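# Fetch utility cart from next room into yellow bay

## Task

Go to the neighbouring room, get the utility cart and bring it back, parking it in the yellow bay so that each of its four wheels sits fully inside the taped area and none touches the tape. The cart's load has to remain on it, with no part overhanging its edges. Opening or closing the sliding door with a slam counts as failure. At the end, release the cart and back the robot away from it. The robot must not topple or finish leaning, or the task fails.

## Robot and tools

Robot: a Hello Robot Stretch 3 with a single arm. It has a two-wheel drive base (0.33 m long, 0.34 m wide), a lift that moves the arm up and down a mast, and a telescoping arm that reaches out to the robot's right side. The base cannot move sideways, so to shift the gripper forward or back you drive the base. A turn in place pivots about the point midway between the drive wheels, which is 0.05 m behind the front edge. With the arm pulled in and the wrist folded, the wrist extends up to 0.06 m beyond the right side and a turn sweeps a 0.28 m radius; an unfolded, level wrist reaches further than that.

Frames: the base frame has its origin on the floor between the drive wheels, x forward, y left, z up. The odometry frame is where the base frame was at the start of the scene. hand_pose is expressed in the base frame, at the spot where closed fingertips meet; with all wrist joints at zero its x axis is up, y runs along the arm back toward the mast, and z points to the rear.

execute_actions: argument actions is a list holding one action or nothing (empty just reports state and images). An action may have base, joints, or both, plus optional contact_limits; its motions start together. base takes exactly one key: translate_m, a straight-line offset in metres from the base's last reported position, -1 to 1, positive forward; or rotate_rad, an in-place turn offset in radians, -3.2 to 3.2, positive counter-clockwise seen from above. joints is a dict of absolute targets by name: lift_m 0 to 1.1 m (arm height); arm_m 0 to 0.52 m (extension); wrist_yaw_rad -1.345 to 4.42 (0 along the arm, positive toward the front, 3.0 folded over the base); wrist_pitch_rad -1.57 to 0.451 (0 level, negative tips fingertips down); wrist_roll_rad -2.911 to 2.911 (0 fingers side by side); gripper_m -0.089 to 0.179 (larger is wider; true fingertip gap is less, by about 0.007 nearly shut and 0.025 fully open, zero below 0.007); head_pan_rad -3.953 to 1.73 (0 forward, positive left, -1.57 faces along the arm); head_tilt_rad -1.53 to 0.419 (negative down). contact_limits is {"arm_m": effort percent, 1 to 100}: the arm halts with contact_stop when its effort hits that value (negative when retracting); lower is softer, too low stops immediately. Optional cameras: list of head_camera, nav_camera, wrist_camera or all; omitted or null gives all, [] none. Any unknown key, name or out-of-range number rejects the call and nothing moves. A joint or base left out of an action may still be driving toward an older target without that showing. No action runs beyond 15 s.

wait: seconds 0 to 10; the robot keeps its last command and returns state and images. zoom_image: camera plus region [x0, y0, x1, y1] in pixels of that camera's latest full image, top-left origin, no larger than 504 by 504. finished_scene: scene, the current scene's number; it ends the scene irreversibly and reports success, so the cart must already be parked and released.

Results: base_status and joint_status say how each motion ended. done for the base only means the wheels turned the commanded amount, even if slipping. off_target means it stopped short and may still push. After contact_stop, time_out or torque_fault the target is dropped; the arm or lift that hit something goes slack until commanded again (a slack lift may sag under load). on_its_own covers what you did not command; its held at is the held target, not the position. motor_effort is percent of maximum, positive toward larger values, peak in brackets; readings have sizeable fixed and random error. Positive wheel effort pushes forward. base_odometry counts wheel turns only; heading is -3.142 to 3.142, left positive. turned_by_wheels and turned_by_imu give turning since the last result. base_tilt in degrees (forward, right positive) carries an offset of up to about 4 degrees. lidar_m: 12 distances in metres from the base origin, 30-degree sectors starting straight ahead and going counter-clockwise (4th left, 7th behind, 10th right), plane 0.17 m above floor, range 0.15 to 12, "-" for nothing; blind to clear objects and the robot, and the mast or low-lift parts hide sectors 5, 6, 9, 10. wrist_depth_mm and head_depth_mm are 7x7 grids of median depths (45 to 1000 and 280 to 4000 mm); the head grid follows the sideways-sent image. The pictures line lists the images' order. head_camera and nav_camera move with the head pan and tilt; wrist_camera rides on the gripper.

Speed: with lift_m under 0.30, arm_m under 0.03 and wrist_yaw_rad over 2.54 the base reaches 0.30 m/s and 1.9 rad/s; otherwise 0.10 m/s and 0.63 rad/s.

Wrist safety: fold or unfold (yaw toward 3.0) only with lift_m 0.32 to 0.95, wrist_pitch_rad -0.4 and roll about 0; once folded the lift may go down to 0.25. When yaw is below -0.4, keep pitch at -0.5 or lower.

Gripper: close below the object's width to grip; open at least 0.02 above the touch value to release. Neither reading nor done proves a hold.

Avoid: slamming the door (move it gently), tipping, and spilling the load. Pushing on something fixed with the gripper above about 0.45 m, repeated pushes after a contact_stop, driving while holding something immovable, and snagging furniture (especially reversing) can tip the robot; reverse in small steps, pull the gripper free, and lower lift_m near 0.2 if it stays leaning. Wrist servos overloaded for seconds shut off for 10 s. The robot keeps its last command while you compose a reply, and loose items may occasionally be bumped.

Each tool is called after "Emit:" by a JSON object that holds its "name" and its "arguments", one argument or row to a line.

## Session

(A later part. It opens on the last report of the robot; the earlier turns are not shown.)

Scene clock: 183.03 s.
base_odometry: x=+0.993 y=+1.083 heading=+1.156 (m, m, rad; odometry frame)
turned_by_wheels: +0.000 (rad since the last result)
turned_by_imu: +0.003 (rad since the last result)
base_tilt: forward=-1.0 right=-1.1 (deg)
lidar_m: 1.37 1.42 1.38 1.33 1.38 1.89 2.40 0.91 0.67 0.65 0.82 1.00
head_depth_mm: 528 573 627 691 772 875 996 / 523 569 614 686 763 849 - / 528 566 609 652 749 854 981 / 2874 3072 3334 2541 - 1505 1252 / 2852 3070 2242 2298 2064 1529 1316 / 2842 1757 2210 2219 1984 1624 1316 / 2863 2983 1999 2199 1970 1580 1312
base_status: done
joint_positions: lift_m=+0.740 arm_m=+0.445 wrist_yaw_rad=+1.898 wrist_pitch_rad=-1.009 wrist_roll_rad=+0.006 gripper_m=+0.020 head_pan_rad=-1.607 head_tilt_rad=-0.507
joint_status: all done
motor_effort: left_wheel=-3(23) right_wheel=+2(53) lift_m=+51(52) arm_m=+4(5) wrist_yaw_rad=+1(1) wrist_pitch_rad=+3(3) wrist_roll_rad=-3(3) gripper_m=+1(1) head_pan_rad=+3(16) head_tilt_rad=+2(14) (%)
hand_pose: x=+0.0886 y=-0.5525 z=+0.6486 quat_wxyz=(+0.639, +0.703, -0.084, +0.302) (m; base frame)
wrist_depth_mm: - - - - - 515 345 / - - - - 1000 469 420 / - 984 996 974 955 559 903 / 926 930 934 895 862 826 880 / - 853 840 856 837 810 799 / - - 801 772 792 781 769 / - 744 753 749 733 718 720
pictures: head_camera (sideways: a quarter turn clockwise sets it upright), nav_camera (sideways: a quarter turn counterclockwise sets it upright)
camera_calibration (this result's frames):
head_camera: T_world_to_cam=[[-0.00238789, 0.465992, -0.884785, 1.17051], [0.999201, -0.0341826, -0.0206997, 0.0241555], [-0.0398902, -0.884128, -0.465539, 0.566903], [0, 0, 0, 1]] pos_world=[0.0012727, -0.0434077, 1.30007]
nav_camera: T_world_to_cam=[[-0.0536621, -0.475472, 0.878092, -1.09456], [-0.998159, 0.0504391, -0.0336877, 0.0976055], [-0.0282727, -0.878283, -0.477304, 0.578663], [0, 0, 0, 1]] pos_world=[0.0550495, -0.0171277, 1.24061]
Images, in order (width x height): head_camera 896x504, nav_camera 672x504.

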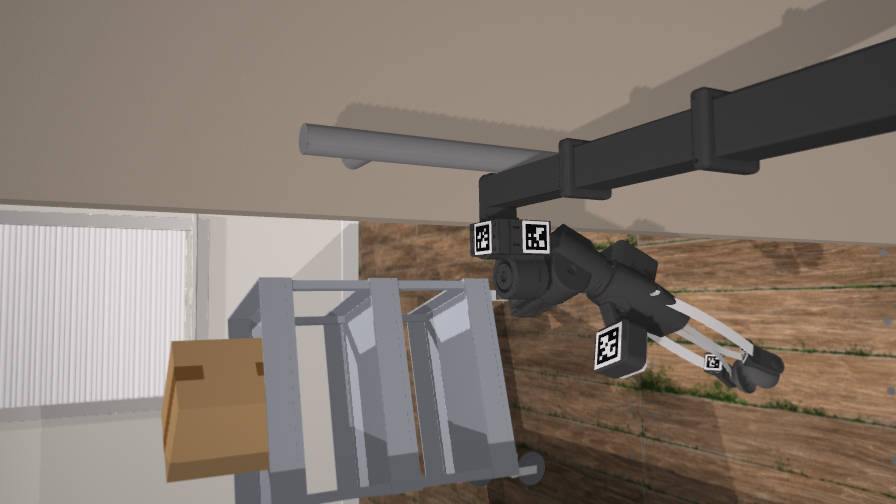

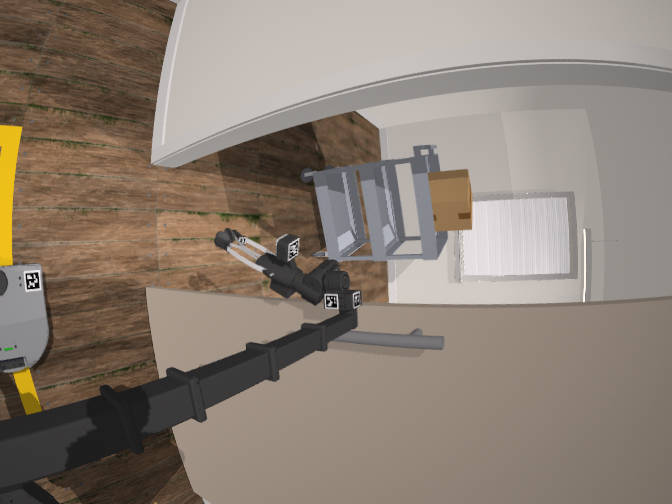

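Emit:
{"name": "execute_actions", "arguments": {
  "actions": []
}}

Scene clock: 208.57 s.
base_odometry: x=+0.993 y=+1.083 heading=+1.156 (m, m, rad; odometry frame)
turned_by_wheels: +0.000 (rad since the last result)
turned_by_imu: +0.000 (rad since the last result)
base_tilt: forward=-1.0 right=-1.2 (deg)
lidar_m: 1.37 1.42 1.38 1.33 1.38 1.89 2.40 0.91 0.67 0.65 0.82 1.00
head_depth_mm: 529 573 627 693 770 871 995 / 524 569 616 685 763 848 - / 527 566 609 652 750 855 980 / 2856 3067 3322 2549 - 1512 1269 / 2907 3022 2233 2306 2045 1548 1312 / 2858 1768 2254 2225 1974 1625 1312 / 2840 2937 1988 2228 1965 1578 1314
base_status: done
joint_positions: lift_m=+0.740 arm_m=+0.445 wrist_yaw_rad=+1.898 wrist_pitch_rad=-1.009 wrist_roll_rad=+0.006 gripper_m=+0.020 head_pan_rad=-1.607 head_tilt_rad=-0.507
joint_status: all done
motor_effort: left_wheel=-3(23) right_wheel=+2(53) lift_m=+51(52) arm_m=+4(5) wrist_yaw_rad=+2(1) wrist_pitch_rad=+3(3) wrist_roll_rad=-3(3) gripper_m=+0(1) head_pan_rad=+2(16) head_tilt_rad=+3(14) (%)
hand_pose: x=+0.0886 y=-0.5525 z=+0.6486 quat_wxyz=(+0.639, +0.703, -0.084, +0.302) (m; base frame)
wrist_depth_mm: - - - - - 512 350 / - - - - 997 470 424 / - 994 965 967 934 550 915 / 931 916 894 871 864 850 863 / - 859 850 829 829 813 801 / - - 793 781 793 760 766 / - 744 751 740 727 724 709
pictures: head_camera (sideways: a quarter turn clockwise sets it upright), nav_camera (sideways: a quarter turn counterclockwise sets it upright), wrist_camera
camera_calibration (this result's frames):
head_camera: T_world_to_cam=[[-0.00238783, 0.465992, -0.884785, 1.17051], [0.999201, -0.0341827, -0.0206997, 0.0241555], [-0.0398903, -0.884128, -0.465539, 0.566903], [0, 0, 0, 1]] pos_world=[0.0012727, -0.0434077, 1.30007]
nav_camera: T_world_to_cam=[[-0.0536622, -0.475472, 0.878092, -1.09456], [-0.998159, 0.0504393, -0.0336877, 0.0976055], [-0.0282728, -0.878283, -0.477304, 0.578663], [0, 0, 0, 1]] pos_world=[0.0550495, -0.0171277, 1.24061]
wrist_camera: T_world_to_cam=[[0.325806, -0.943991, -0.0522636, -0.513103], [-0.867908, -0.276708, -0.412514, 0.23281], [0.374947, 0.179759, -0.909451, 0.82217], [0, 0, 0, 1]] pos_world=[0.0609596, -0.567736, 0.816944]
Images, in order (width x height): head_camera 896x504, nav_camera 672x504, wrist_camera 644x364.

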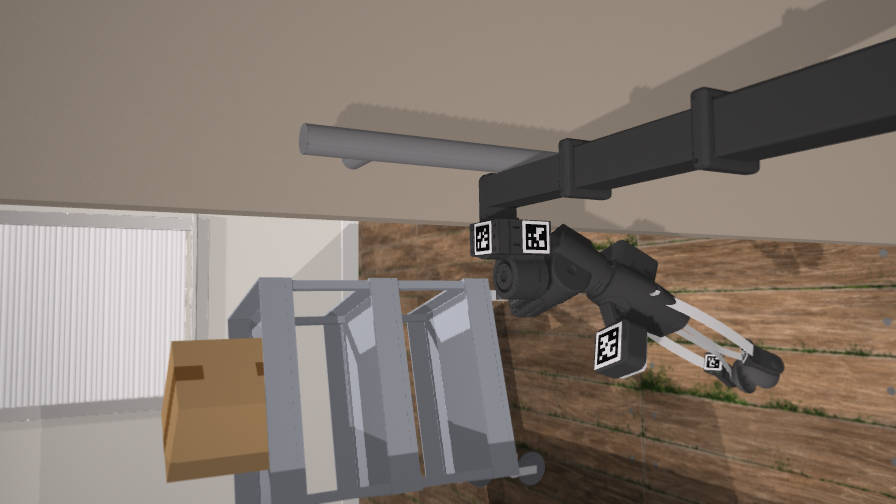

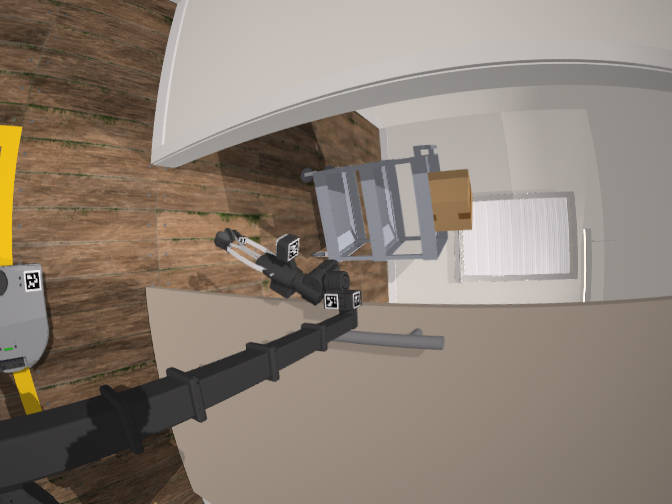

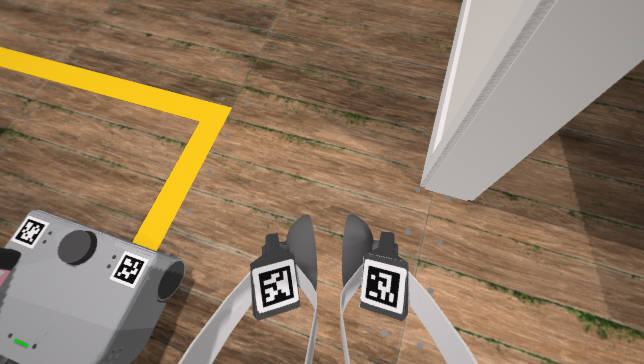

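Emit:
{"name": "execute_actions", "arguments": {
  "actions": [
    {"base": {"translate_m": -0.3}}
  ],
  "cameras": ["head_camera", "nav_camera"]
}}

Scene clock: 216.07 s.
base_odometry: x=+0.872 y=+0.809 heading=+1.156 (m, m, rad; odometry frame)
turned_by_wheels: +0.000 (rad since the last result)
turned_by_imu: +0.002 (rad since the last result)
base_tilt: forward=-1.0 right=-1.2 (deg)
lidar_m: 1.67 1.74 1.38 1.33 1.38 1.89 2.09 0.91 0.67 0.65 1.04 1.01
head_depth_mm: 527 570 626 690 768 867 990 / 523 568 613 685 761 847 - / 526 566 608 651 746 856 980 / 2902 3075 3375 2664 - 1540 1258 / 2872 3066 3358 2642 2069 1544 1323 / 2842 3025 2263 2289 1969 1622 1318 / 2861 1829 2202 2221 1959 1580 1307
base_status: done
joint_positions: lift_m=+0.740 arm_m=+0.445 wrist_yaw_rad=+1.898 wrist_pitch_rad=-1.009 wrist_roll_rad=+0.006 gripper_m=+0.020 head_pan_rad=-1.607 head_tilt_rad=-0.507
joint_status: not commanded
motor_effort: left_wheel=-3(14) right_wheel=+3(39) lift_m=+51(51) arm_m=+5(4) wrist_yaw_rad=+1(2) wrist_pitch_rad=+3(3) wrist_roll_rad=-3(3) gripper_m=+1(0) head_pan_rad=+3(1) head_tilt_rad=+2(2) (%)
hand_pose: x=+0.0886 y=-0.5525 z=+0.6486 quat_wxyz=(+0.639, +0.703, -0.084, +0.302) (m; base frame)
wrist_depth_mm: - - - - - 707 - / - - - - - 903 1000 / - - - 974 942 942 936 / 945 921 909 910 889 868 839 / - 879 849 848 825 815 805 / - - 805 780 753 778 756 / - 748 744 737 734 720 706
pictures: head_camera (sideways: a quarter turn clockwise sets it upright), nav_camera (sideways: a quarter turn counterclockwise sets it upright)
camera_calibration (this result's frames):
head_camera: T_world_to_cam=[[-0.00238963, 0.465945, -0.884811, 1.17054], [0.999201, -0.0341837, -0.0206998, 0.0241557], [-0.0398911, -0.884153, -0.465491, 0.566841], [0, 0, 0, 1]] pos_world=[0.0012727, -0.0434078, 1.30007]
nav_camera: T_world_to_cam=[[-0.0536604, -0.475425, 0.878118, -1.0946], [-0.998159, 0.0504373, -0.0336885, 0.0976065], [-0.0282736, -0.878309, -0.477256, 0.578601], [0, 0, 0, 1]] pos_world=[0.0550494, -0.017131, 1.24062]
Images, in order (width x height): head_camera 896x504, nav_camera 672x504.

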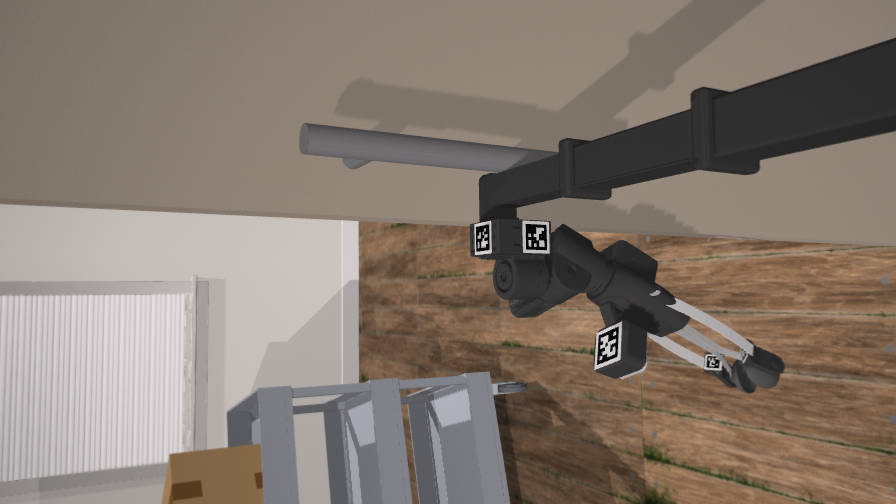

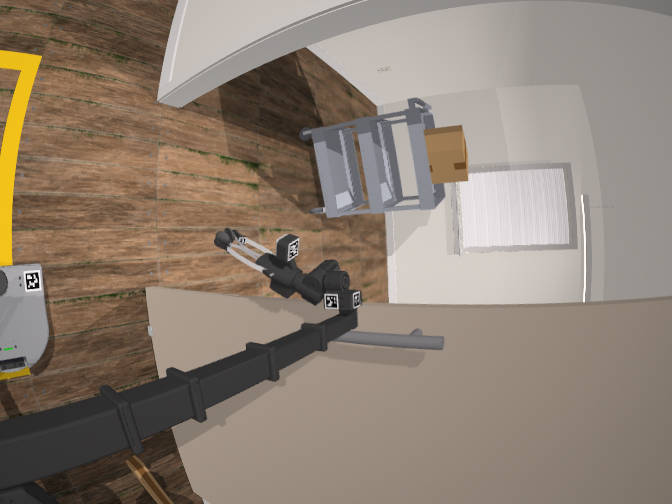

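Emit:
{"name": "execute_actions", "arguments": {
  "actions": [
    {"base": {"translate_m": 0.36}, "joints": {"arm_m": 0.0, "wrist_pitch_rad": -0.4, "wrist_yaw_rad": 2.9, "lift_m": 0.45, "head_pan_rad": -1.45, "head_tilt_rad": -0.45}}
  ],
  "cameras": ["head_camera", "nav_camera"]
}}

Scene clock: 273.07 s.
base_odometry: x=+1.018 y=+1.138 heading=+1.156 (m, m, rad; odometry frame)
turned_by_wheels: +0.000 (rad since the last result)
turned_by_imu: +0.000 (rad since the last result)
base_tilt: forward=-1.0 right=-1.2 (deg)
lidar_m: 1.31 1.36 1.38 1.33 1.38 1.88 2.46 0.91 0.78 1.83 0.79 1.00
head_depth_mm: 2825 3049 3257 2954 2144 1675 1385 / 2853 3049 3262 2976 2126 1680 1379 / 2905 3080 3214 2350 2129 1671 1374 / 2923 3004 1872 2245 2077 1659 1371 / 2895 3033 1992 2248 2030 1652 1364 / 2974 3119 3382 2764 2128 1667 1356 / 2937 3109 3263 2761 1885 1004 1058
base_status: done
joint_positions: lift_m=+0.450 arm_m=+0.000 wrist_yaw_rad=+2.898 wrist_pitch_rad=-0.418 wrist_roll_rad=+0.005 gripper_m=+0.020 head_pan_rad=-1.457 head_tilt_rad=-0.458
joint_status: all done
motor_effort: left_wheel=-3(4) right_wheel=+2(9) lift_m=+28(48) arm_m=-5(7) wrist_yaw_rad=+3(6) wrist_pitch_rad=+6(4) wrist_roll_rad=-3(3) gripper_m=+0(1) head_pan_rad=+2(16) head_tilt_rad=+3(7) (%)
hand_pose: x=+0.0328 y=+0.0725 z=+0.4630 quat_wxyz=(+0.230, +0.706, +0.061, +0.667) (m; base frame)
wrist_depth_mm: - - - - - - - / - - - - - - - / - - - - - - - / - - - - - - 992 / 889 882 864 887 821 828 822 / 746 734 - 699 719 691 673 / 633 628 608 614 599 593 586
pictures: head_camera (sideways: a quarter turn clockwise sets it upright), nav_camera (sideways: a quarter turn counterclockwise sets it upright)
camera_calibration (this result's frames):
head_camera: T_world_to_cam=[[-0.0670752, 0.416329, -0.906737, 1.19954], [0.993177, 0.114752, -0.0207812, 0.0242997], [0.0953978, -0.901944, -0.421185, 0.508363], [0, 0, 0, 1]] pos_world=[0.00782875, -0.0436763, 1.30229]
nav_camera: T_world_to_cam=[[0.0131117, -0.434407, 0.900621, -1.12436], [-0.994272, -0.101215, -0.0343452, 0.09844], [0.106077, -0.895012, -0.433245, 0.520514], [0, 0, 0, 1]] pos_world=[0.0574041, -0.0125991, 1.24151]
Images, in order (width x height): head_camera 896x504, nav_camera 672x504.

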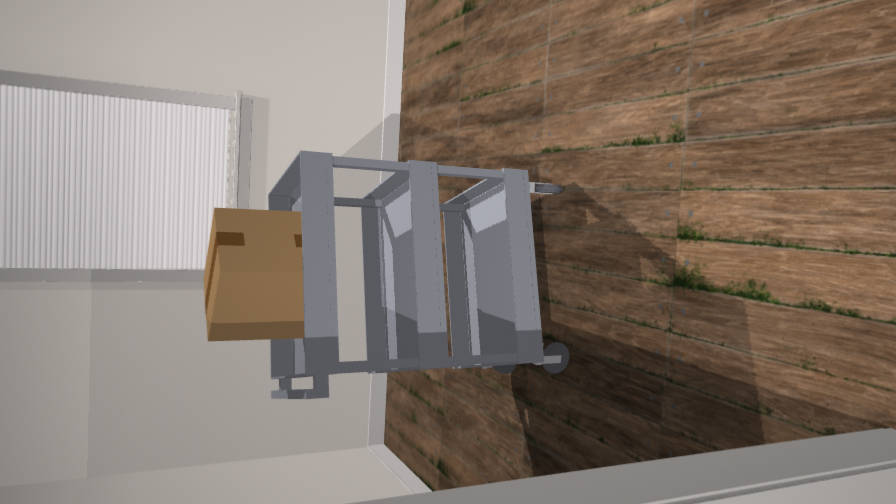

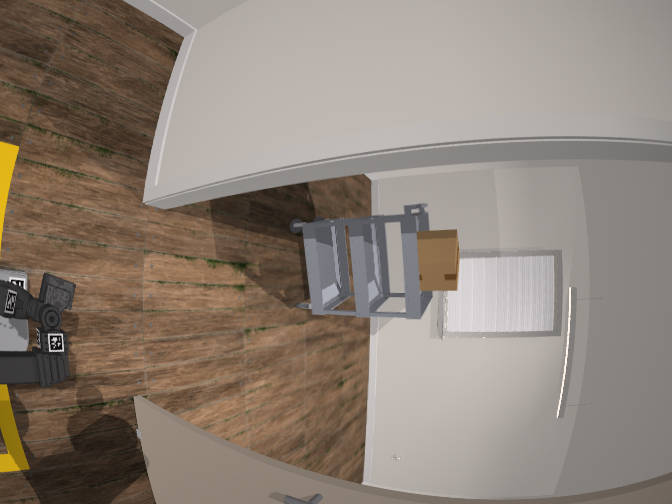

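Emit:
{"name": "execute_actions", "arguments": {
  "actions": [
    {"base": {"rotate_rad": -1.437}, "joints": {"lift_m": 0.28, "head_pan_rad": 0.0, "head_tilt_rad": -0.6}}
  ],
  "cameras": ["nav_camera"]
}}

Emit:
{"name": "execute_actions", "arguments": {
  "actions": [
    {"base": {"translate_m": 1.0}}
  ],
  "cameras": ["head_camera", "nav_camera"]
}}

Scene clock: 396.20 s.
base_odometry: x=+1.018 y=+1.138 heading=-0.281 (m, m, rad; odometry frame)
turned_by_wheels: -1.437 (rad since the last result)
turned_by_imu: -1.431 (rad since the last result)
base_tilt: forward=-1.0 right=-1.1 (deg)
lidar_m: 1.83 0.78 1.16 1.31 1.42 1.34 1.32 1.44 2.21 1.82 0.81 0.78
head_depth_mm: 2831 3075 3203 2331 1827 1497 1260 / 2856 3090 3249 2329 1814 1492 1267 / 2839 2119 2198 2176 1818 1480 1257 / 2824 1749 2280 2223 1803 1481 1255 / 2907 1839 2223 2126 1796 1475 1257 / 2955 3174 3147 2274 1793 1471 1250 / 2893 3085 2949 2033 986 1089 1212
base_status: done
joint_positions: lift_m=+0.280 arm_m=+0.000 wrist_yaw_rad=+2.898 wrist_pitch_rad=-0.417 wrist_roll_rad=+0.005 gripper_m=+0.020 head_pan_rad=-0.007 head_tilt_rad=-0.593
joint_status: all done
motor_effort: left_wheel=+4(13) right_wheel=-4(9) lift_m=+29(28) arm_m=-4(5) wrist_yaw_rad=+2(2) wrist_pitch_rad=+5(6) wrist_roll_rad=-2(3) gripper_m=+0(1) head_pan_rad=+2(33) head_tilt_rad=-4(14) (%)
hand_pose: x=+0.0328 y=+0.0726 z=+0.2932 quat_wxyz=(+0.230, +0.706, +0.061, +0.667) (m; base frame)
wrist_depth_mm: - - - - - - 712 / - - - - - - 741 / - - - 998 990 938 716 / 830 - 769 775 722 734 681 / 631 626 611 631 598 583 561 / 525 518 - - 505 477 471 / 454 - - - 416 416 412
pictures: nav_camera (sideways: a quarter turn counterclockwise sets it upright)
camera_calibration (this result's frames):
nav_camera: T_world_to_cam=[[0.550106, -0.0402316, 0.834125, -1.04091], [-0.0240104, -0.999188, -0.032358, 0.0899284], [0.83475, -0.00222739, -0.550625, 0.668798], [0, 0, 0, 1]] pos_world=[0.0164916, 0.0494675, 1.23942]
Images, in order (width x height): nav_camera 672x504.

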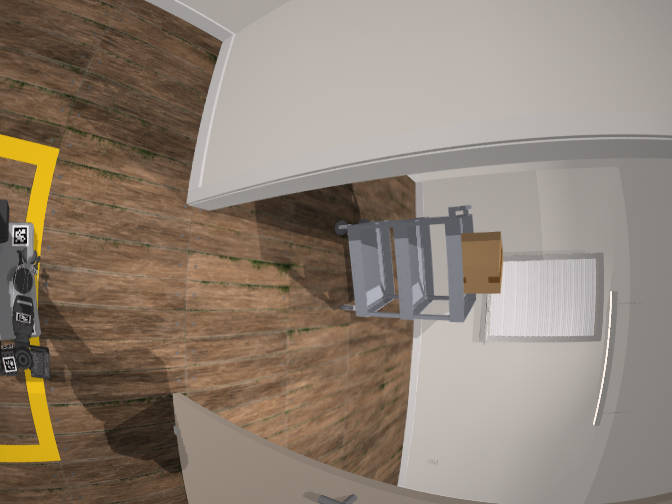

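Scene clock: 401.30 s.
base_odometry: x=+1.978 y=+0.860 heading=-0.281 (m, m, rad; odometry frame)
turned_by_wheels: +0.000 (rad since the last result)
turned_by_imu: +0.001 (rad since the last result)
base_tilt: forward=-1.0 right=-1.3 (deg)
lidar_m: 0.83 1.48 1.19 0.46 0.33 1.95 2.32 2.52 0.66 1.45 2.82 0.91
head_depth_mm: 2001 2179 2366 2086 1755 1493 1267 / 2023 2167 1209 1272 1237 1383 1259 / 2043 946 958 1325 1231 1381 1258 / 2054 935 899 1317 1223 1369 1253 / 2085 982 1015 929 1188 1371 1253 / 2096 2270 1174 956 1144 1347 1248 / 2121 2321 2456 2035 1787 1473 1246
base_status: done
joint_positions: lift_m=+0.280 arm_m=+0.000 wrist_yaw_rad=+2.899 wrist_pitch_rad=-0.417 wrist_roll_rad=+0.005 gripper_m=+0.020 head_pan_rad=-0.007 head_tilt_rad=-0.594
joint_status: not commanded
motor_effort: left_wheel=+3(13) right_wheel=-4(7) lift_m=+29(29) arm_m=-5(4) wrist_yaw_rad=+1(2) wrist_pitch_rad=+5(5) wrist_roll_rad=-3(3) gripper_m=+0(0) head_pan_rad=+2(2) head_tilt_rad=-3(3) (%)
hand_pose: x=+0.0327 y=+0.0726 z=+0.2932 quat_wxyz=(+0.230, +0.706, +0.061, +0.667) (m; base frame)
wrist_depth_mm: - 451 923 - - - - / - 448 887 - - - - / 281 - 811 - 982 954 924 / 310 - 696 765 747 723 709 / 349 355 594 630 594 572 570 / 496 405 - - 507 482 477 / 460 - - - 424 409 410
pictures: head_camera (sideways: a quarter turn clockwise sets it upright), nav_camera (sideways: a quarter turn counterclockwise sets it upright)
camera_calibration (this result's frames):
head_camera: T_world_to_cam=[[-0.540178, -0.0155613, -0.841407, 1.11722], [0.00303192, 0.999787, -0.0204369, 0.0298877], [0.841545, -0.0135906, -0.540016, 0.658431], [0, 0, 0, 1]] pos_world=[0.0493072, -0.00354744, 1.29621]
nav_camera: T_world_to_cam=[[0.550682, -0.0401817, 0.833747, -1.04042], [-0.0239347, -0.99919, -0.0323464, 0.0899128], [0.834372, -0.00214296, -0.551198, 0.669545], [0, 0, 0, 1]] pos_world=[0.0164439, 0.0494689, 1.23941]
Images, in order (width x height): head_camera 896x504, nav_camera 672x504.

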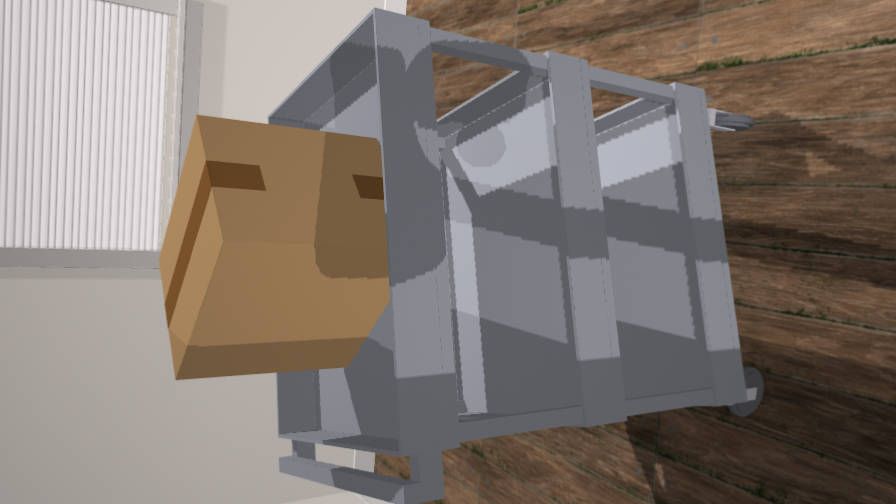

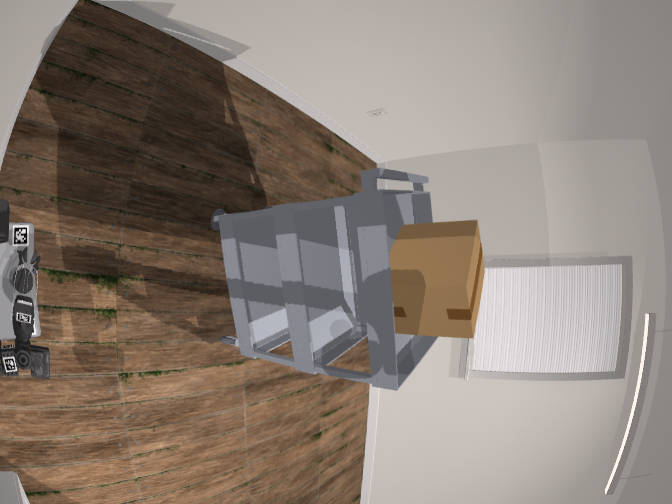

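Emit:
{"name": "execute_actions", "arguments": {
  "actions": [
    {"base": {"translate_m": 0.33}, "joints": {"lift_m": 0.295, "head_tilt_rad": -0.95}}
  ],
  "cameras": []
}}

Emit:
{"name": "execute_actions", "arguments": {
  "actions": [
    {"base": {"rotate_rad": 0.733}, "joints": {"lift_m": 0.33, "head_pan_rad": -0.45}}
  ],
  "cameras": []
}}

Emit:
{"name": "execute_actions", "arguments": {
  "actions": [
    {"joints": {"wrist_yaw_rad": 1.57, "arm_m": 0.03}}
  ],
  "cameras": []
}}

Emit:
{"name": "execute_actions", "arguments": {
  "actions": [
    {"base": {"translate_m": 0.1}, "joints": {"wrist_pitch_rad": 0.0, "lift_m": 0.25, "gripper_m": 0.16}}
  ]
}}

Scene clock: 428.93 s.
base_odometry: x=+2.295 y=+0.769 heading=-0.281 (m, m, rad; odometry frame)
turned_by_wheels: +0.000 (rad since the last result)
turned_by_imu: +0.001 (rad since the last result)
base_tilt: forward=-1.0 right=-1.2 (deg)
lidar_m: 0.51 0.51 1.14 1.13 0.63 0.53 2.65 0.89 0.93 2.64 2.68 0.55
head_depth_mm: 612 828 744 996 1370 1241 1123 / 544 661 693 1009 1254 1240 1121 / 501 588 661 1002 1220 1236 1116 / 508 586 656 1001 1226 1236 1113 / 576 679 663 997 1169 1238 1113 / 666 784 646 989 1117 1228 1108 / 1893 820 692 921 1342 1226 1107
base_status: done
joint_positions: lift_m=+0.295 arm_m=+0.000 wrist_yaw_rad=+2.899 wrist_pitch_rad=-0.417 wrist_roll_rad=+0.005 gripper_m=+0.020 head_pan_rad=-0.007 head_tilt_rad=-0.939
joint_status: all done
motor_effort: left_wheel=+4(12) right_wheel=-4(7) lift_m=+51(55) arm_m=-4(4) wrist_yaw_rad=+2(1) wrist_pitch_rad=+5(5) wrist_roll_rad=-2(2) gripper_m=+0(0) head_pan_rad=+2(3) head_tilt_rad=-5(21) (%)
hand_pose: x=+0.0327 y=+0.0726 z=+0.3075 quat_wxyz=(+0.230, +0.706, +0.061, +0.667) (m; base frame)
wrist_depth_mm: - - - - - - - / 611 - - - - - - / 637 - - - 994 983 953 / 632 - 803 782 750 757 707 / 604 650 637 638 621 597 532 / 538 528 - - 513 509 491 / 468 - - 439 431 434 421
pictures: none
No camera images: the call's "cameras" was empty. Leave "cameras" out to get every camera's image.

Scene clock: 430.87 s.
base_odometry: x=+2.295 y=+0.769 heading=+0.452 (m, m, rad; odometry frame)
turned_by_wheels: +0.733 (rad since the last result)
turned_by_imu: +0.731 (rad since the last result)
base_tilt: forward=-1.0 right=-1.2 (deg)
lidar_m: 1.25 1.13 0.89 0.54 0.53 2.67 0.90 1.19 2.66 0.67 0.52 0.51
head_depth_mm: 510 552 614 990 1173 1216 1120 / 587 644 651 989 1112 1225 1138 / 700 777 658 1001 1186 1234 1112 / 1984 836 669 1004 1199 1240 1112 / 2073 788 661 998 1317 1223 1109 / 1842 1952 1692 1563 1380 1226 1104 / 1584 1740 1763 1565 1377 1228 1098
base_status: done
joint_positions: lift_m=+0.330 arm_m=+0.000 wrist_yaw_rad=+2.899 wrist_pitch_rad=-0.417 wrist_roll_rad=+0.005 gripper_m=+0.020 head_pan_rad=-0.443 head_tilt_rad=-0.939
joint_status: all done
motor_effort: left_wheel=-3(12) right_wheel=+3(9) lift_m=+52(52) arm_m=-4(5) wrist_yaw_rad=+2(1) wrist_pitch_rad=+5(5) wrist_roll_rad=-3(3) gripper_m=+0(0) head_pan_rad=-4(27) head_tilt_rad=-5(5) (%)
hand_pose: x=+0.0327 y=+0.0727 z=+0.3425 quat_wxyz=(+0.230, +0.706, +0.061, +0.667) (m; base frame)
wrist_depth_mm: - 493 607 804 - 950 840 / - 531 645 892 - - 882 / - - 679 956 - - 929 / 909 - 720 851 812 814 781 / 708 713 694 715 665 650 633 / 594 578 - 567 556 541 524 / 497 502 - 482 472 465 459
pictures: none
No camera images: the call's "cameras" was empty. Leave "cameras" out to get every camera's image.

Scene clock: 432.53 s.
base_odometry: x=+2.295 y=+0.769 heading=+0.452 (m, m, rad; odometry frame)
turned_by_wheels: +0.000 (rad since the last result)
turned_by_imu: +0.000 (rad since the last result)
base_tilt: forward=-1.0 right=-1.2 (deg)
lidar_m: 1.25 1.13 0.89 0.54 0.53 2.67 0.89 1.19 2.65 0.67 0.52 0.51
head_depth_mm: 509 552 613 992 1179 1218 1125 / 586 644 651 991 1109 1227 1131 / 702 776 657 1006 1187 1233 1129 / 1994 835 671 998 1201 1233 1116 / 2070 789 662 999 1303 1233 1112 / 1846 1951 1682 1568 1372 1227 1103 / 1580 1745 1754 1556 1367 1217 1103
base_status: not commanded
joint_positions: lift_m=+0.330 arm_m=+0.030 wrist_yaw_rad=+1.572 wrist_pitch_rad=-0.417 wrist_roll_rad=+0.005 gripper_m=+0.020 head_pan_rad=-0.443 head_tilt_rad=-0.939
joint_status: all done
motor_effort: left_wheel=-3(3) right_wheel=+3(3) lift_m=+52(52) arm_m=+4(3) wrist_yaw_rad=-2(4) wrist_pitch_rad=+5(5) wrist_roll_rad=-2(2) gripper_m=+0(0) head_pan_rad=-4(4) head_tilt_rad=-5(6) (%)
hand_pose: x=+0.2031 y=-0.1745 z=+0.3425 quat_wxyz=(+0.592, +0.594, -0.386, +0.385) (m; base frame)
wrist_depth_mm: 851 971 - - - - - / 907 - - - - - - / 958 - - - 701 698 625 / 913 881 877 771 547 540 538 / 710 690 697 683 440 376 427 / 586 569 578 548 561 501 329 / 494 488 484 478 465 459 448
pictures: none
No camera images: the call's "cameras" was empty. Leave "cameras" out to get every camera's image.

Scene clock: 434.77 s.
base_odometry: x=+2.385 y=+0.813 heading=+0.452 (m, m, rad; odometry frame)
turned_by_wheels: +0.000 (rad since the last result)
turned_by_imu: +0.000 (rad since the last result)
base_tilt: forward=-1.0 right=-1.3 (deg)
lidar_m: 1.17 1.05 1.01 0.63 0.61 2.73 0.99 1.34 2.73 0.56 0.43 0.42
head_depth_mm: 516 558 609 604 899 1153 1125 / 596 655 688 615 897 1178 1121 / 1915 842 704 613 914 1185 1139 / 1997 838 685 643 905 1193 1112 / 1997 2049 642 1469 1355 1230 1109 / 1714 1906 1806 1555 1378 1225 1103 / 1487 1623 1724 1549 1374 1219 1102
base_status: done
joint_positions: lift_m=+0.250 arm_m=+0.030 wrist_yaw_rad=+1.572 wrist_pitch_rad=-0.021 wrist_roll_rad=+0.005 gripper_m=+0.160 head_pan_rad=-0.443 head_tilt_rad=-0.939
joint_status: all done
motor_effort: left_wheel=-3(5) right_wheel=+3(7) lift_m=+28(48) arm_m=+5(4) wrist_yaw_rad=-2(2) wrist_pitch_rad=+6(7) wrist_roll_rad=-2(2) gripper_m=+1(83) head_pan_rad=-4(3) head_tilt_rad=-5(5) (%)
hand_pose: x=+0.2343 y=-0.1744 z=+0.3597 quat_wxyz=(+0.504, +0.507, -0.495, +0.494) (m; base frame)
wrist_depth_mm: 816 947 - 300 247 211 184 / 854 972 - 311 267 267 294 / 831 990 - - - - - / 851 989 - - - - - / 872 - - - 698 689 590 / 852 - 860 731 489 495 500 / 656 628 635 577 318 386 371
pictures: head_camera (sideways: a quarter turn clockwise sets it upright), nav_camera (sideways: a quarter turn counterclockwise sets it upright), wrist_camera
camera_calibration (this result's frames):
head_camera: T_world_to_cam=[[-0.72477, 0.322495, -0.608855, 0.81526], [0.41898, 0.907819, -0.0178977, 0.024036], [0.546958, -0.26807, -0.793079, 0.989387], [0, 0, 0, 1]] pos_world=[0.0396523, -0.0195129, 1.28147]
nav_camera: T_world_to_cam=[[0.707823, -0.376071, 0.59796, -0.734087], [-0.452706, -0.891318, -0.0246893, 0.0825467], [0.542258, -0.253225, -0.801145, 0.996425], [0, 0, 0, 1]] pos_world=[0.0166544, 0.0498255, 1.23927]
wrist_camera: T_world_to_cam=[[0.04832, -0.998563, -0.0231551, -0.173667], [-0.156579, 0.0153228, -0.987547, 0.435816], [0.986483, 0.0513439, -0.155614, -0.0000498472], [0, 0, 0, 1]] pos_world=[0.0766804, -0.180093, 0.426359]
Images, in order (width x height): head_camera 896x504, nav_camera 672x504, wrist_camera 644x364.

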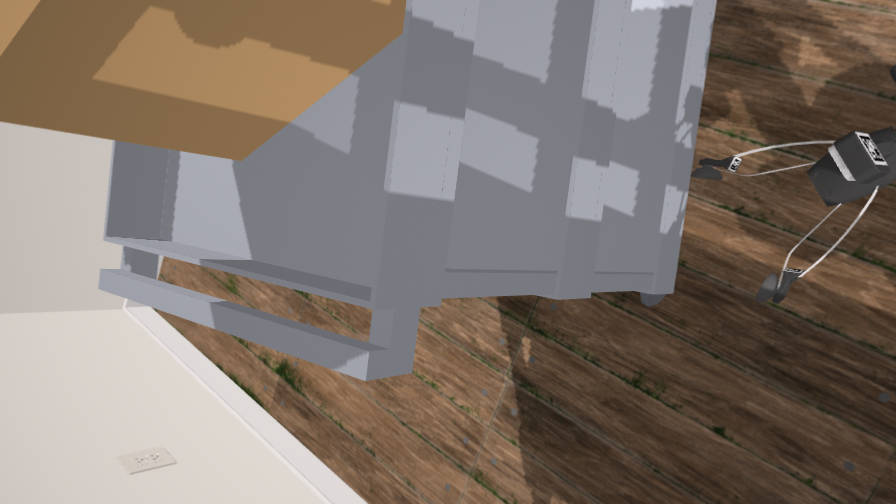

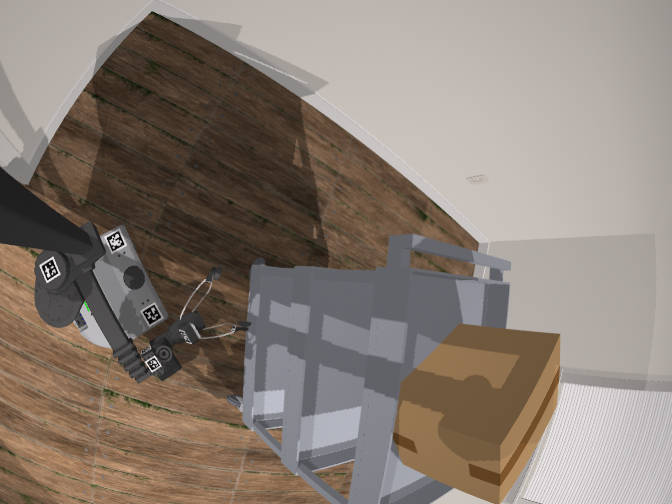

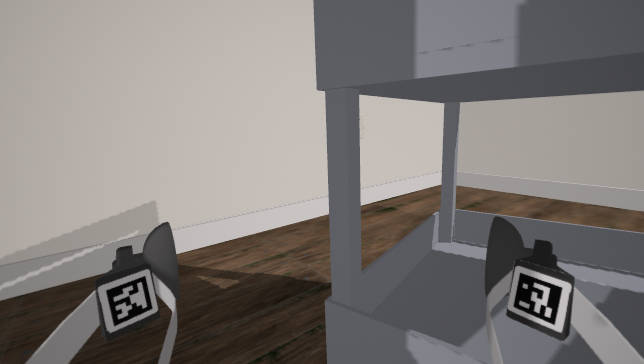

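Emit:
{"name": "execute_actions", "arguments": {
  "actions": [
    {"base": {"translate_m": 0.21}, "joints": {"arm_m": 0.04, "head_tilt_rad": -1.15}}
  ]
}}

Scene clock: 452.93 s.
base_odometry: x=+2.574 y=+0.904 heading=+0.452 (m, m, rad; odometry frame)
turned_by_wheels: +0.000 (rad since the last result)
turned_by_imu: +0.001 (rad since the last result)
base_tilt: forward=-1.0 right=-1.3 (deg)
lidar_m: 0.99 0.89 0.90 0.78 0.69 2.86 1.20 1.66 2.89 0.33 0.26 0.25
head_depth_mm: 692 629 587 531 824 1173 1110 / 691 647 583 536 830 1191 - / 668 641 912 521 821 1179 - / 1884 1665 1458 1337 1278 1180 - / 1816 1681 1532 1387 1277 1173 - / 1579 1646 1509 1374 1271 1173 1102 / 1338 1502 1506 1373 1262 1170 1094
base_status: done
joint_positions: lift_m=+0.250 arm_m=+0.040 wrist_yaw_rad=+1.572 wrist_pitch_rad=-0.021 wrist_roll_rad=+0.005 gripper_m=+0.160 head_pan_rad=-0.443 head_tilt_rad=-1.136
joint_status: all done
motor_effort: left_wheel=-4(5) right_wheel=+2(7) lift_m=+28(28) arm_m=+5(5) wrist_yaw_rad=-2(3) wrist_pitch_rad=+6(6) wrist_roll_rad=-2(2) gripper_m=+1(0) head_pan_rad=-3(3) head_tilt_rad=-6(19) (%)
hand_pose: x=+0.2343 y=-0.1844 z=+0.3597 quat_wxyz=(+0.504, +0.507, -0.495, +0.494) (m; base frame)
wrist_depth_mm: 703 816 920 97 110 115 118 / 709 810 969 103 256 268 296 / 733 851 986 106 - - - / 743 866 - 110 - - - / 745 857 - 115 - - - / 760 - 838 118 775 452 422 / 667 628 634 123 374 387 376
pictures: head_camera (sideways: a quarter turn clockwise sets it upright), nav_camera (sideways: a quarter turn counterclockwise sets it upright), wrist_camera
camera_calibration (this result's frames):
head_camera: T_world_to_cam=[[-0.818573, 0.367091, -0.441796, 0.598204], [0.416081, 0.909196, -0.0154717, 0.020891], [0.395999, -0.196488, -0.896982, 1.12536], [0, 0, 0, 1]] pos_world=[0.0353392, -0.0174698, 1.27404]
nav_camera: T_world_to_cam=[[0.79956, -0.419687, 0.429613, -0.515345], [-0.456682, -0.889428, -0.0189403, 0.0750807], [0.390059, -0.181053, -0.902815, 1.1295], [0, 0, 0, 1]] pos_world=[0.00576709, 0.0549936, 1.24255]
wrist_camera: T_world_to_cam=[[0.0480506, -0.998577, -0.0231453, -0.183654], [-0.15637, 0.015366, -0.987579, 0.435994], [0.986529, 0.051073, -0.155409, 0.000334231], [0, 0, 0, 1]] pos_world=[0.0766711, -0.190109, 0.42638]
Images, in order (width x height): head_camera 896x504, nav_camera 672x504, wrist_camera 644x364.

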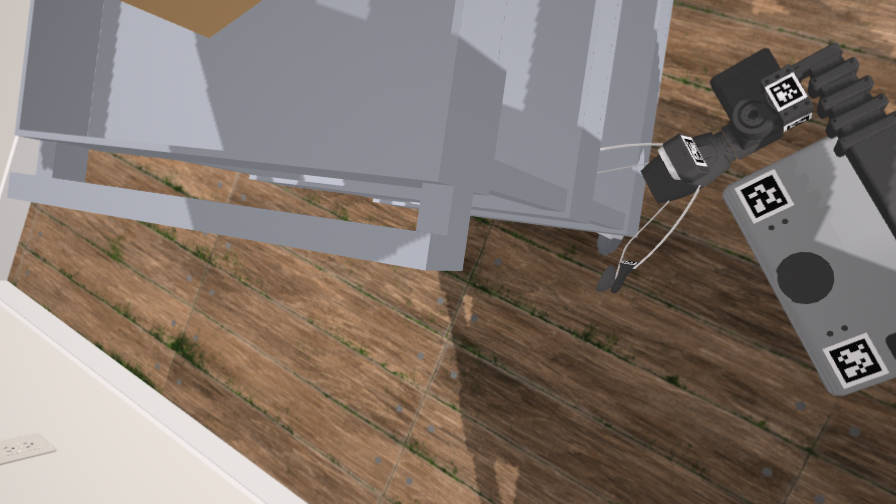

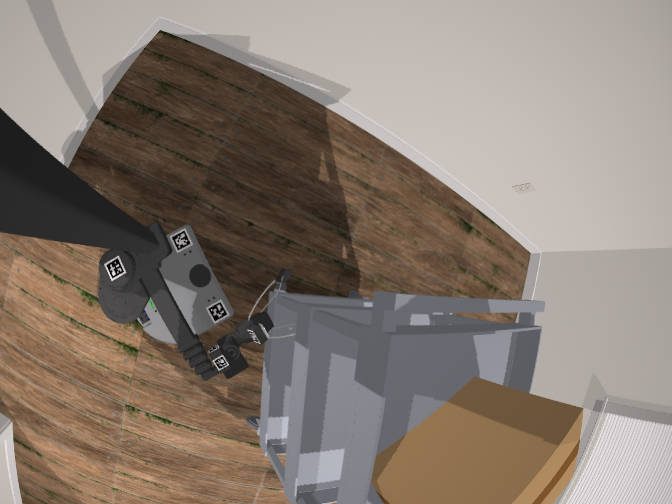

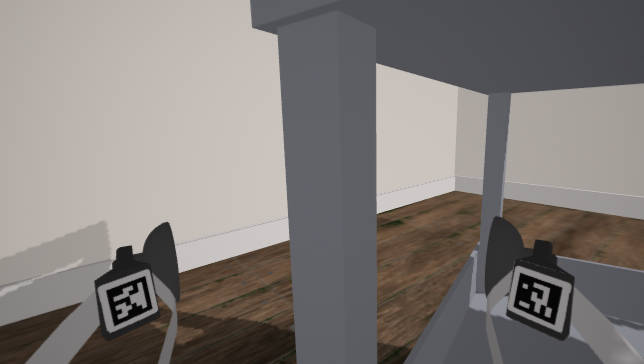

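Emit:
{"name": "execute_actions", "arguments": {
  "actions": [
    {"base": {"translate_m": 0.02}, "joints": {"gripper_m": 0.0}}
  ],
  "cameras": ["wrist_camera", "head_camera"]
}}

Scene clock: 461.77 s.
base_odometry: x=+2.592 y=+0.913 heading=+0.451 (m, m, rad; odometry frame)
turned_by_wheels: +0.000 (rad since the last result)
turned_by_imu: +0.001 (rad since the last result)
base_tilt: forward=-1.1 right=-1.2 (deg)
lidar_m: 0.97 0.88 0.88 0.80 0.70 0.72 1.23 1.69 2.91 0.31 0.24 0.24
head_depth_mm: 689 647 585 532 807 1172 1110 / 687 638 583 530 810 1186 - / 1808 642 871 509 793 1169 - / 1906 1685 1505 1340 1276 1182 - / 1816 1691 1514 1383 1276 1176 - / 1553 1643 1518 1378 1263 1173 1098 / 1325 1471 1497 1375 1266 1173 1089
base_status: done
joint_positions: lift_m=+0.250 arm_m=+0.040 wrist_yaw_rad=+1.566 wrist_pitch_rad=-0.021 wrist_roll_rad=+0.003 gripper_m=+0.001 head_pan_rad=-0.443 head_tilt_rad=-1.136
joint_status: all done
motor_effort: left_wheel=-4(6) right_wheel=+3(9) lift_m=+28(28) arm_m=+4(4) wrist_yaw_rad=+4(6) wrist_pitch_rad=+6(6) wrist_roll_rad=-1(2) gripper_m=-24(97) head_pan_rad=-3(3) head_tilt_rad=-6(6) (%)
hand_pose: x=+0.2343 y=-0.1859 z=+0.3597 quat_wxyz=(+0.506, +0.505, -0.496, +0.493) (m; base frame)
wrist_depth_mm: 684 799 890 80 109 114 118 / 711 801 964 82 - 268 294 / 702 824 960 84 - - - / 715 846 - 88 - - - / 752 852 994 91 - - - / 745 827 - 95 - 454 417 / 667 651 629 99 350 390 381
pictures: head_camera (sideways: a quarter turn clockwise sets it upright), wrist_camera
camera_calibration (this result's frames):
head_camera: T_world_to_cam=[[-0.81861, 0.367173, -0.441657, 0.598024], [0.416138, 0.90917, -0.0154695, 0.0208878], [0.395861, -0.196454, -0.897051, 1.12545], [0, 0, 0, 1]] pos_world=[0.0353342, -0.0174698, 1.27403]
wrist_camera: T_world_to_cam=[[0.0426458, -0.99885, -0.0218994, -0.184337], [-0.156253, 0.0149816, -0.987603, 0.435935], [0.986796, 0.045539, -0.155435, -0.000670402], [0, 0, 0, 1]] pos_world=[0.076639, -0.190626, 0.42639]
Images, in order (width x height): head_camera 896x504, wrist_camera 644x364.

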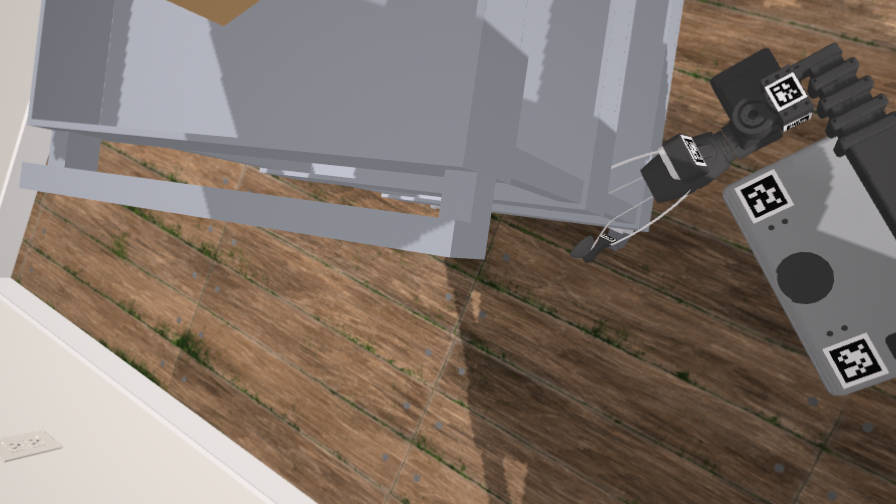

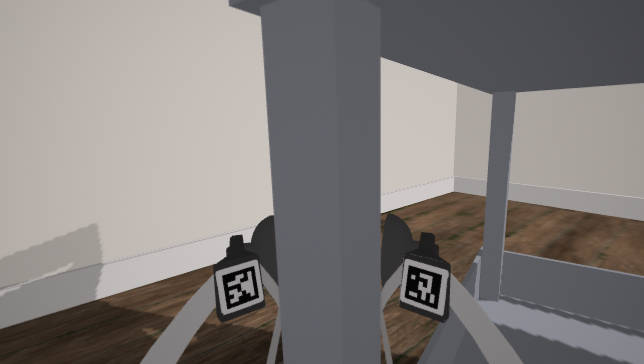

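Emit:
{"name": "execute_actions", "arguments": {
  "actions": [
    {"base": {"translate_m": -0.2}, "joints": {"head_tilt_rad": -1.0, "head_pan_rad": -0.7}}
  ]
}}

Scene clock: 470.30 s.
base_odometry: x=+2.412 y=+0.826 heading=+0.451 (m, m, rad; odometry frame)
turned_by_wheels: +0.000 (rad since the last result)
turned_by_imu: +0.001 (rad since the last result)
base_tilt: forward=-1.0 right=-1.3 (deg)
lidar_m: 1.14 1.03 1.04 0.65 0.63 2.74 1.02 1.38 2.75 0.44 0.27 0.26
head_depth_mm: 426 477 550 591 899 1219 1116 / 448 513 601 580 866 1197 1138 / 479 555 632 576 843 1124 - / 535 631 655 574 613 1073 1112 / 1949 740 649 604 1079 1204 1104 / 2003 715 652 1442 1329 1204 1096 / 2028 1817 1682 1486 1328 1202 1093
base_status: done
joint_positions: lift_m=+0.250 arm_m=+0.040 wrist_yaw_rad=+1.549 wrist_pitch_rad=-0.019 wrist_roll_rad=+0.003 gripper_m=+0.009 head_pan_rad=-0.693 head_tilt_rad=-1.001
joint_status: all done
on_its_own: gripper_m is held at +0.009, not at your +0.000, by its stall guard, which is not easing now; wrist_yaw_rad is at rest, and its effort (+25) is outside its rest range (-12 to +12)
motor_effort: left_wheel=-5(11) right_wheel=+1(20) lift_m=+30(30) arm_m=+2(3) wrist_yaw_rad=+25(35) wrist_pitch_rad=+6(6) wrist_roll_rad=-1(1) gripper_m=-10(20) head_pan_rad=-4(20) head_tilt_rad=-1(14) (%)
hand_pose: x=+0.2343 y=-0.1906 z=+0.3601 quat_wxyz=(+0.510, +0.500, -0.501, +0.489) (m; base frame)
wrist_depth_mm: 810 930 - 106 109 113 117 / 822 945 - 111 243 264 285 / 824 959 - 115 - - - / 838 981 - 119 - - - / 853 997 - 122 - - - / 829 866 878 125 556 511 469 / 647 638 647 132 378 388 380
pictures: head_camera (sideways: a quarter turn clockwise sets it upright), nav_camera (sideways: a quarter turn counterclockwise sets it upright), wrist_camera
camera_calibration (this result's frames):
head_camera: T_world_to_cam=[[-0.650143, 0.514891, -0.55875, 0.749527], [0.629802, 0.776565, -0.0172081, 0.0218507], [0.425046, -0.36309, -0.829157, 1.03703], [0, 0, 0, 1]] pos_world=[0.0327506, -0.0263562, 1.27904]
nav_camera: T_world_to_cam=[[0.619934, -0.562166, 0.547404, -0.667686], [-0.660361, -0.750596, -0.0229807, 0.0815871], [0.423798, -0.347238, -0.836553, 1.04318], [0, 0, 0, 1]] pos_world=[0.0257009, 0.0481192, 1.24004]
wrist_camera: T_world_to_cam=[[0.0251864, -0.999454, -0.0213902, -0.185272], [-0.154606, 0.0172452, -0.987826, 0.436436], [0.987655, 0.0281868, -0.154087, -0.00438096], [0, 0, 0, 1]] pos_world=[0.0764689, -0.192574, 0.426485]
Images, in order (width x height): head_camera 896x504, nav_camera 672x504, wrist_camera 644x364.

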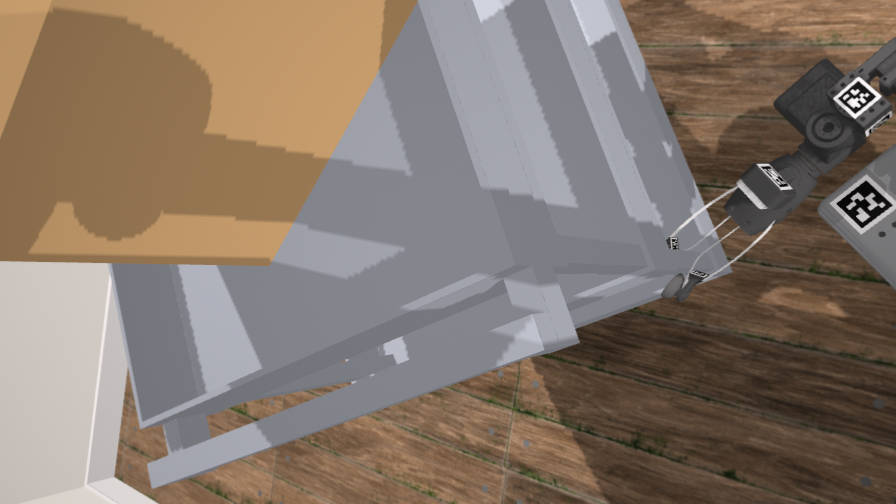

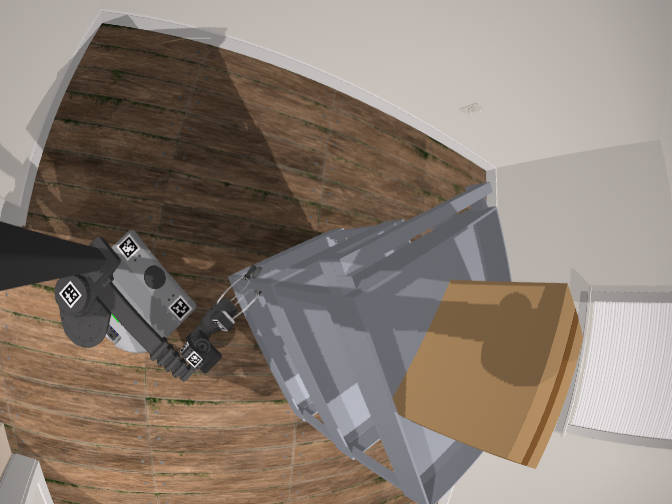

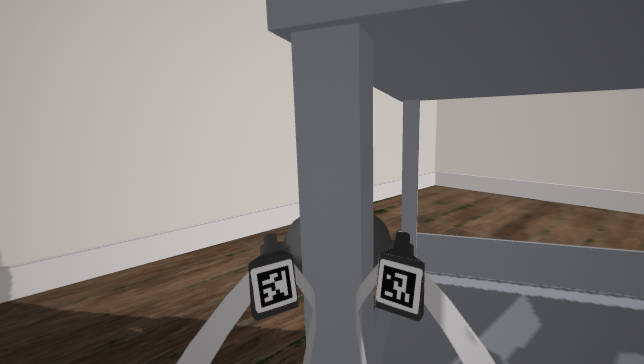

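Emit:
{"name": "execute_actions", "arguments": {
  "actions": [
    {"base": {"translate_m": -0.15}, "joints": {"arm_m": 0.075, "gripper_m": 0.002}}
  ],
  "cameras": ["wrist_camera", "nav_camera"]
}}

Scene clock: 517.53 s.
base_odometry: x=+2.277 y=+0.760 heading=+0.451 (m, m, rad; odometry frame)
turned_by_wheels: +0.000 (rad since the last result)
turned_by_imu: +0.001 (rad since the last result)
base_tilt: forward=-1.0 right=-1.2 (deg)
lidar_m: 1.27 1.15 0.86 0.53 0.52 2.65 0.88 1.16 2.64 0.59 0.28 0.30
head_depth_mm: 448 515 594 933 1296 1223 1132 / 466 540 625 600 1124 1224 1088 / 487 570 644 577 868 1220 1120 / 511 602 654 547 701 1164 1119 / 747 723 652 517 1167 1212 1100 / 2068 725 627 1110 1313 1207 1098 / 2123 694 1600 1484 1332 1200 1088
base_status: done
joint_positions: lift_m=+0.250 arm_m=+0.075 wrist_yaw_rad=+1.557 wrist_pitch_rad=-0.019 wrist_roll_rad=+0.003 gripper_m=+0.003 head_pan_rad=-0.693 head_tilt_rad=-1.001
joint_status: all done
on_its_own: wrist_yaw_rad is at rest, and its effort (+16) is outside its rest range (-12 to +12)
motor_effort: left_wheel=-3(12) right_wheel=-2(12) lift_m=+29(30) arm_m=-1(8) wrist_yaw_rad=+16(39) wrist_pitch_rad=+6(6) wrist_roll_rad=-1(1) gripper_m=-13(51) head_pan_rad=-4(3) head_tilt_rad=-1(0) (%)
hand_pose: x=+0.2343 y=-0.2236 z=+0.3601 quat_wxyz=(+0.508, +0.502, -0.499, +0.491) (m; base frame)
wrist_depth_mm: 907 - - 106 109 113 118 / 960 - - 111 244 264 285 / 950 - - 114 - - - / 971 - - 119 - - - / 976 - - 122 - 556 552 / 887 849 895 126 534 516 507 / 666 639 634 132 392 391 386
pictures: nav_camera (sideways: a quarter turn counterclockwise sets it upright), wrist_camera
camera_calibration (this result's frames):
nav_camera: T_world_to_cam=[[0.619911, -0.562192, 0.547404, -0.667686], [-0.660392, -0.75057, -0.0229807, 0.0815873], [0.423784, -0.347255, -0.836553, 1.04318], [0, 0, 0, 1]] pos_world=[0.0257029, 0.0481184, 1.24004]
wrist_camera: T_world_to_cam=[[0.033265, -0.999218, -0.0213885, -0.220067], [-0.154738, 0.0159933, -0.987826, 0.436763], [0.987395, 0.0361696, -0.154085, -0.00164376], [0, 0, 0, 1]] pos_world=[0.0765272, -0.22682, 0.426485]
Images, in order (width x height): nav_camera 672x504, wrist_camera 644x364.

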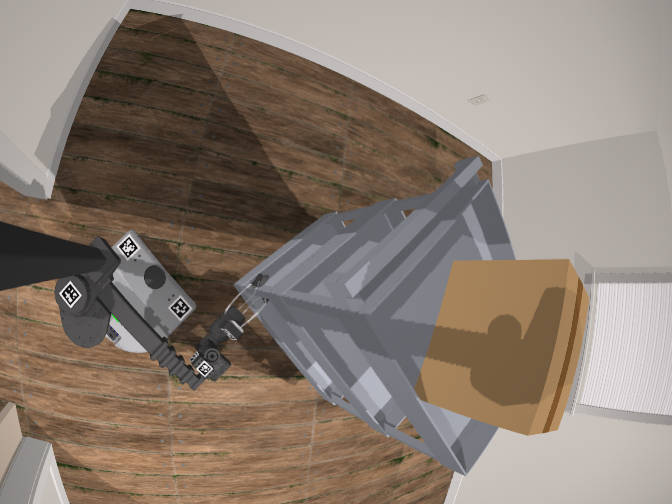

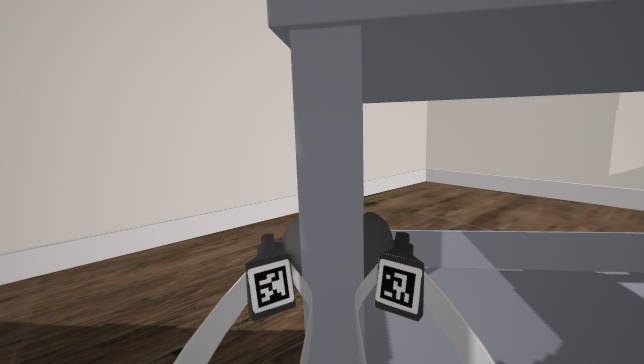

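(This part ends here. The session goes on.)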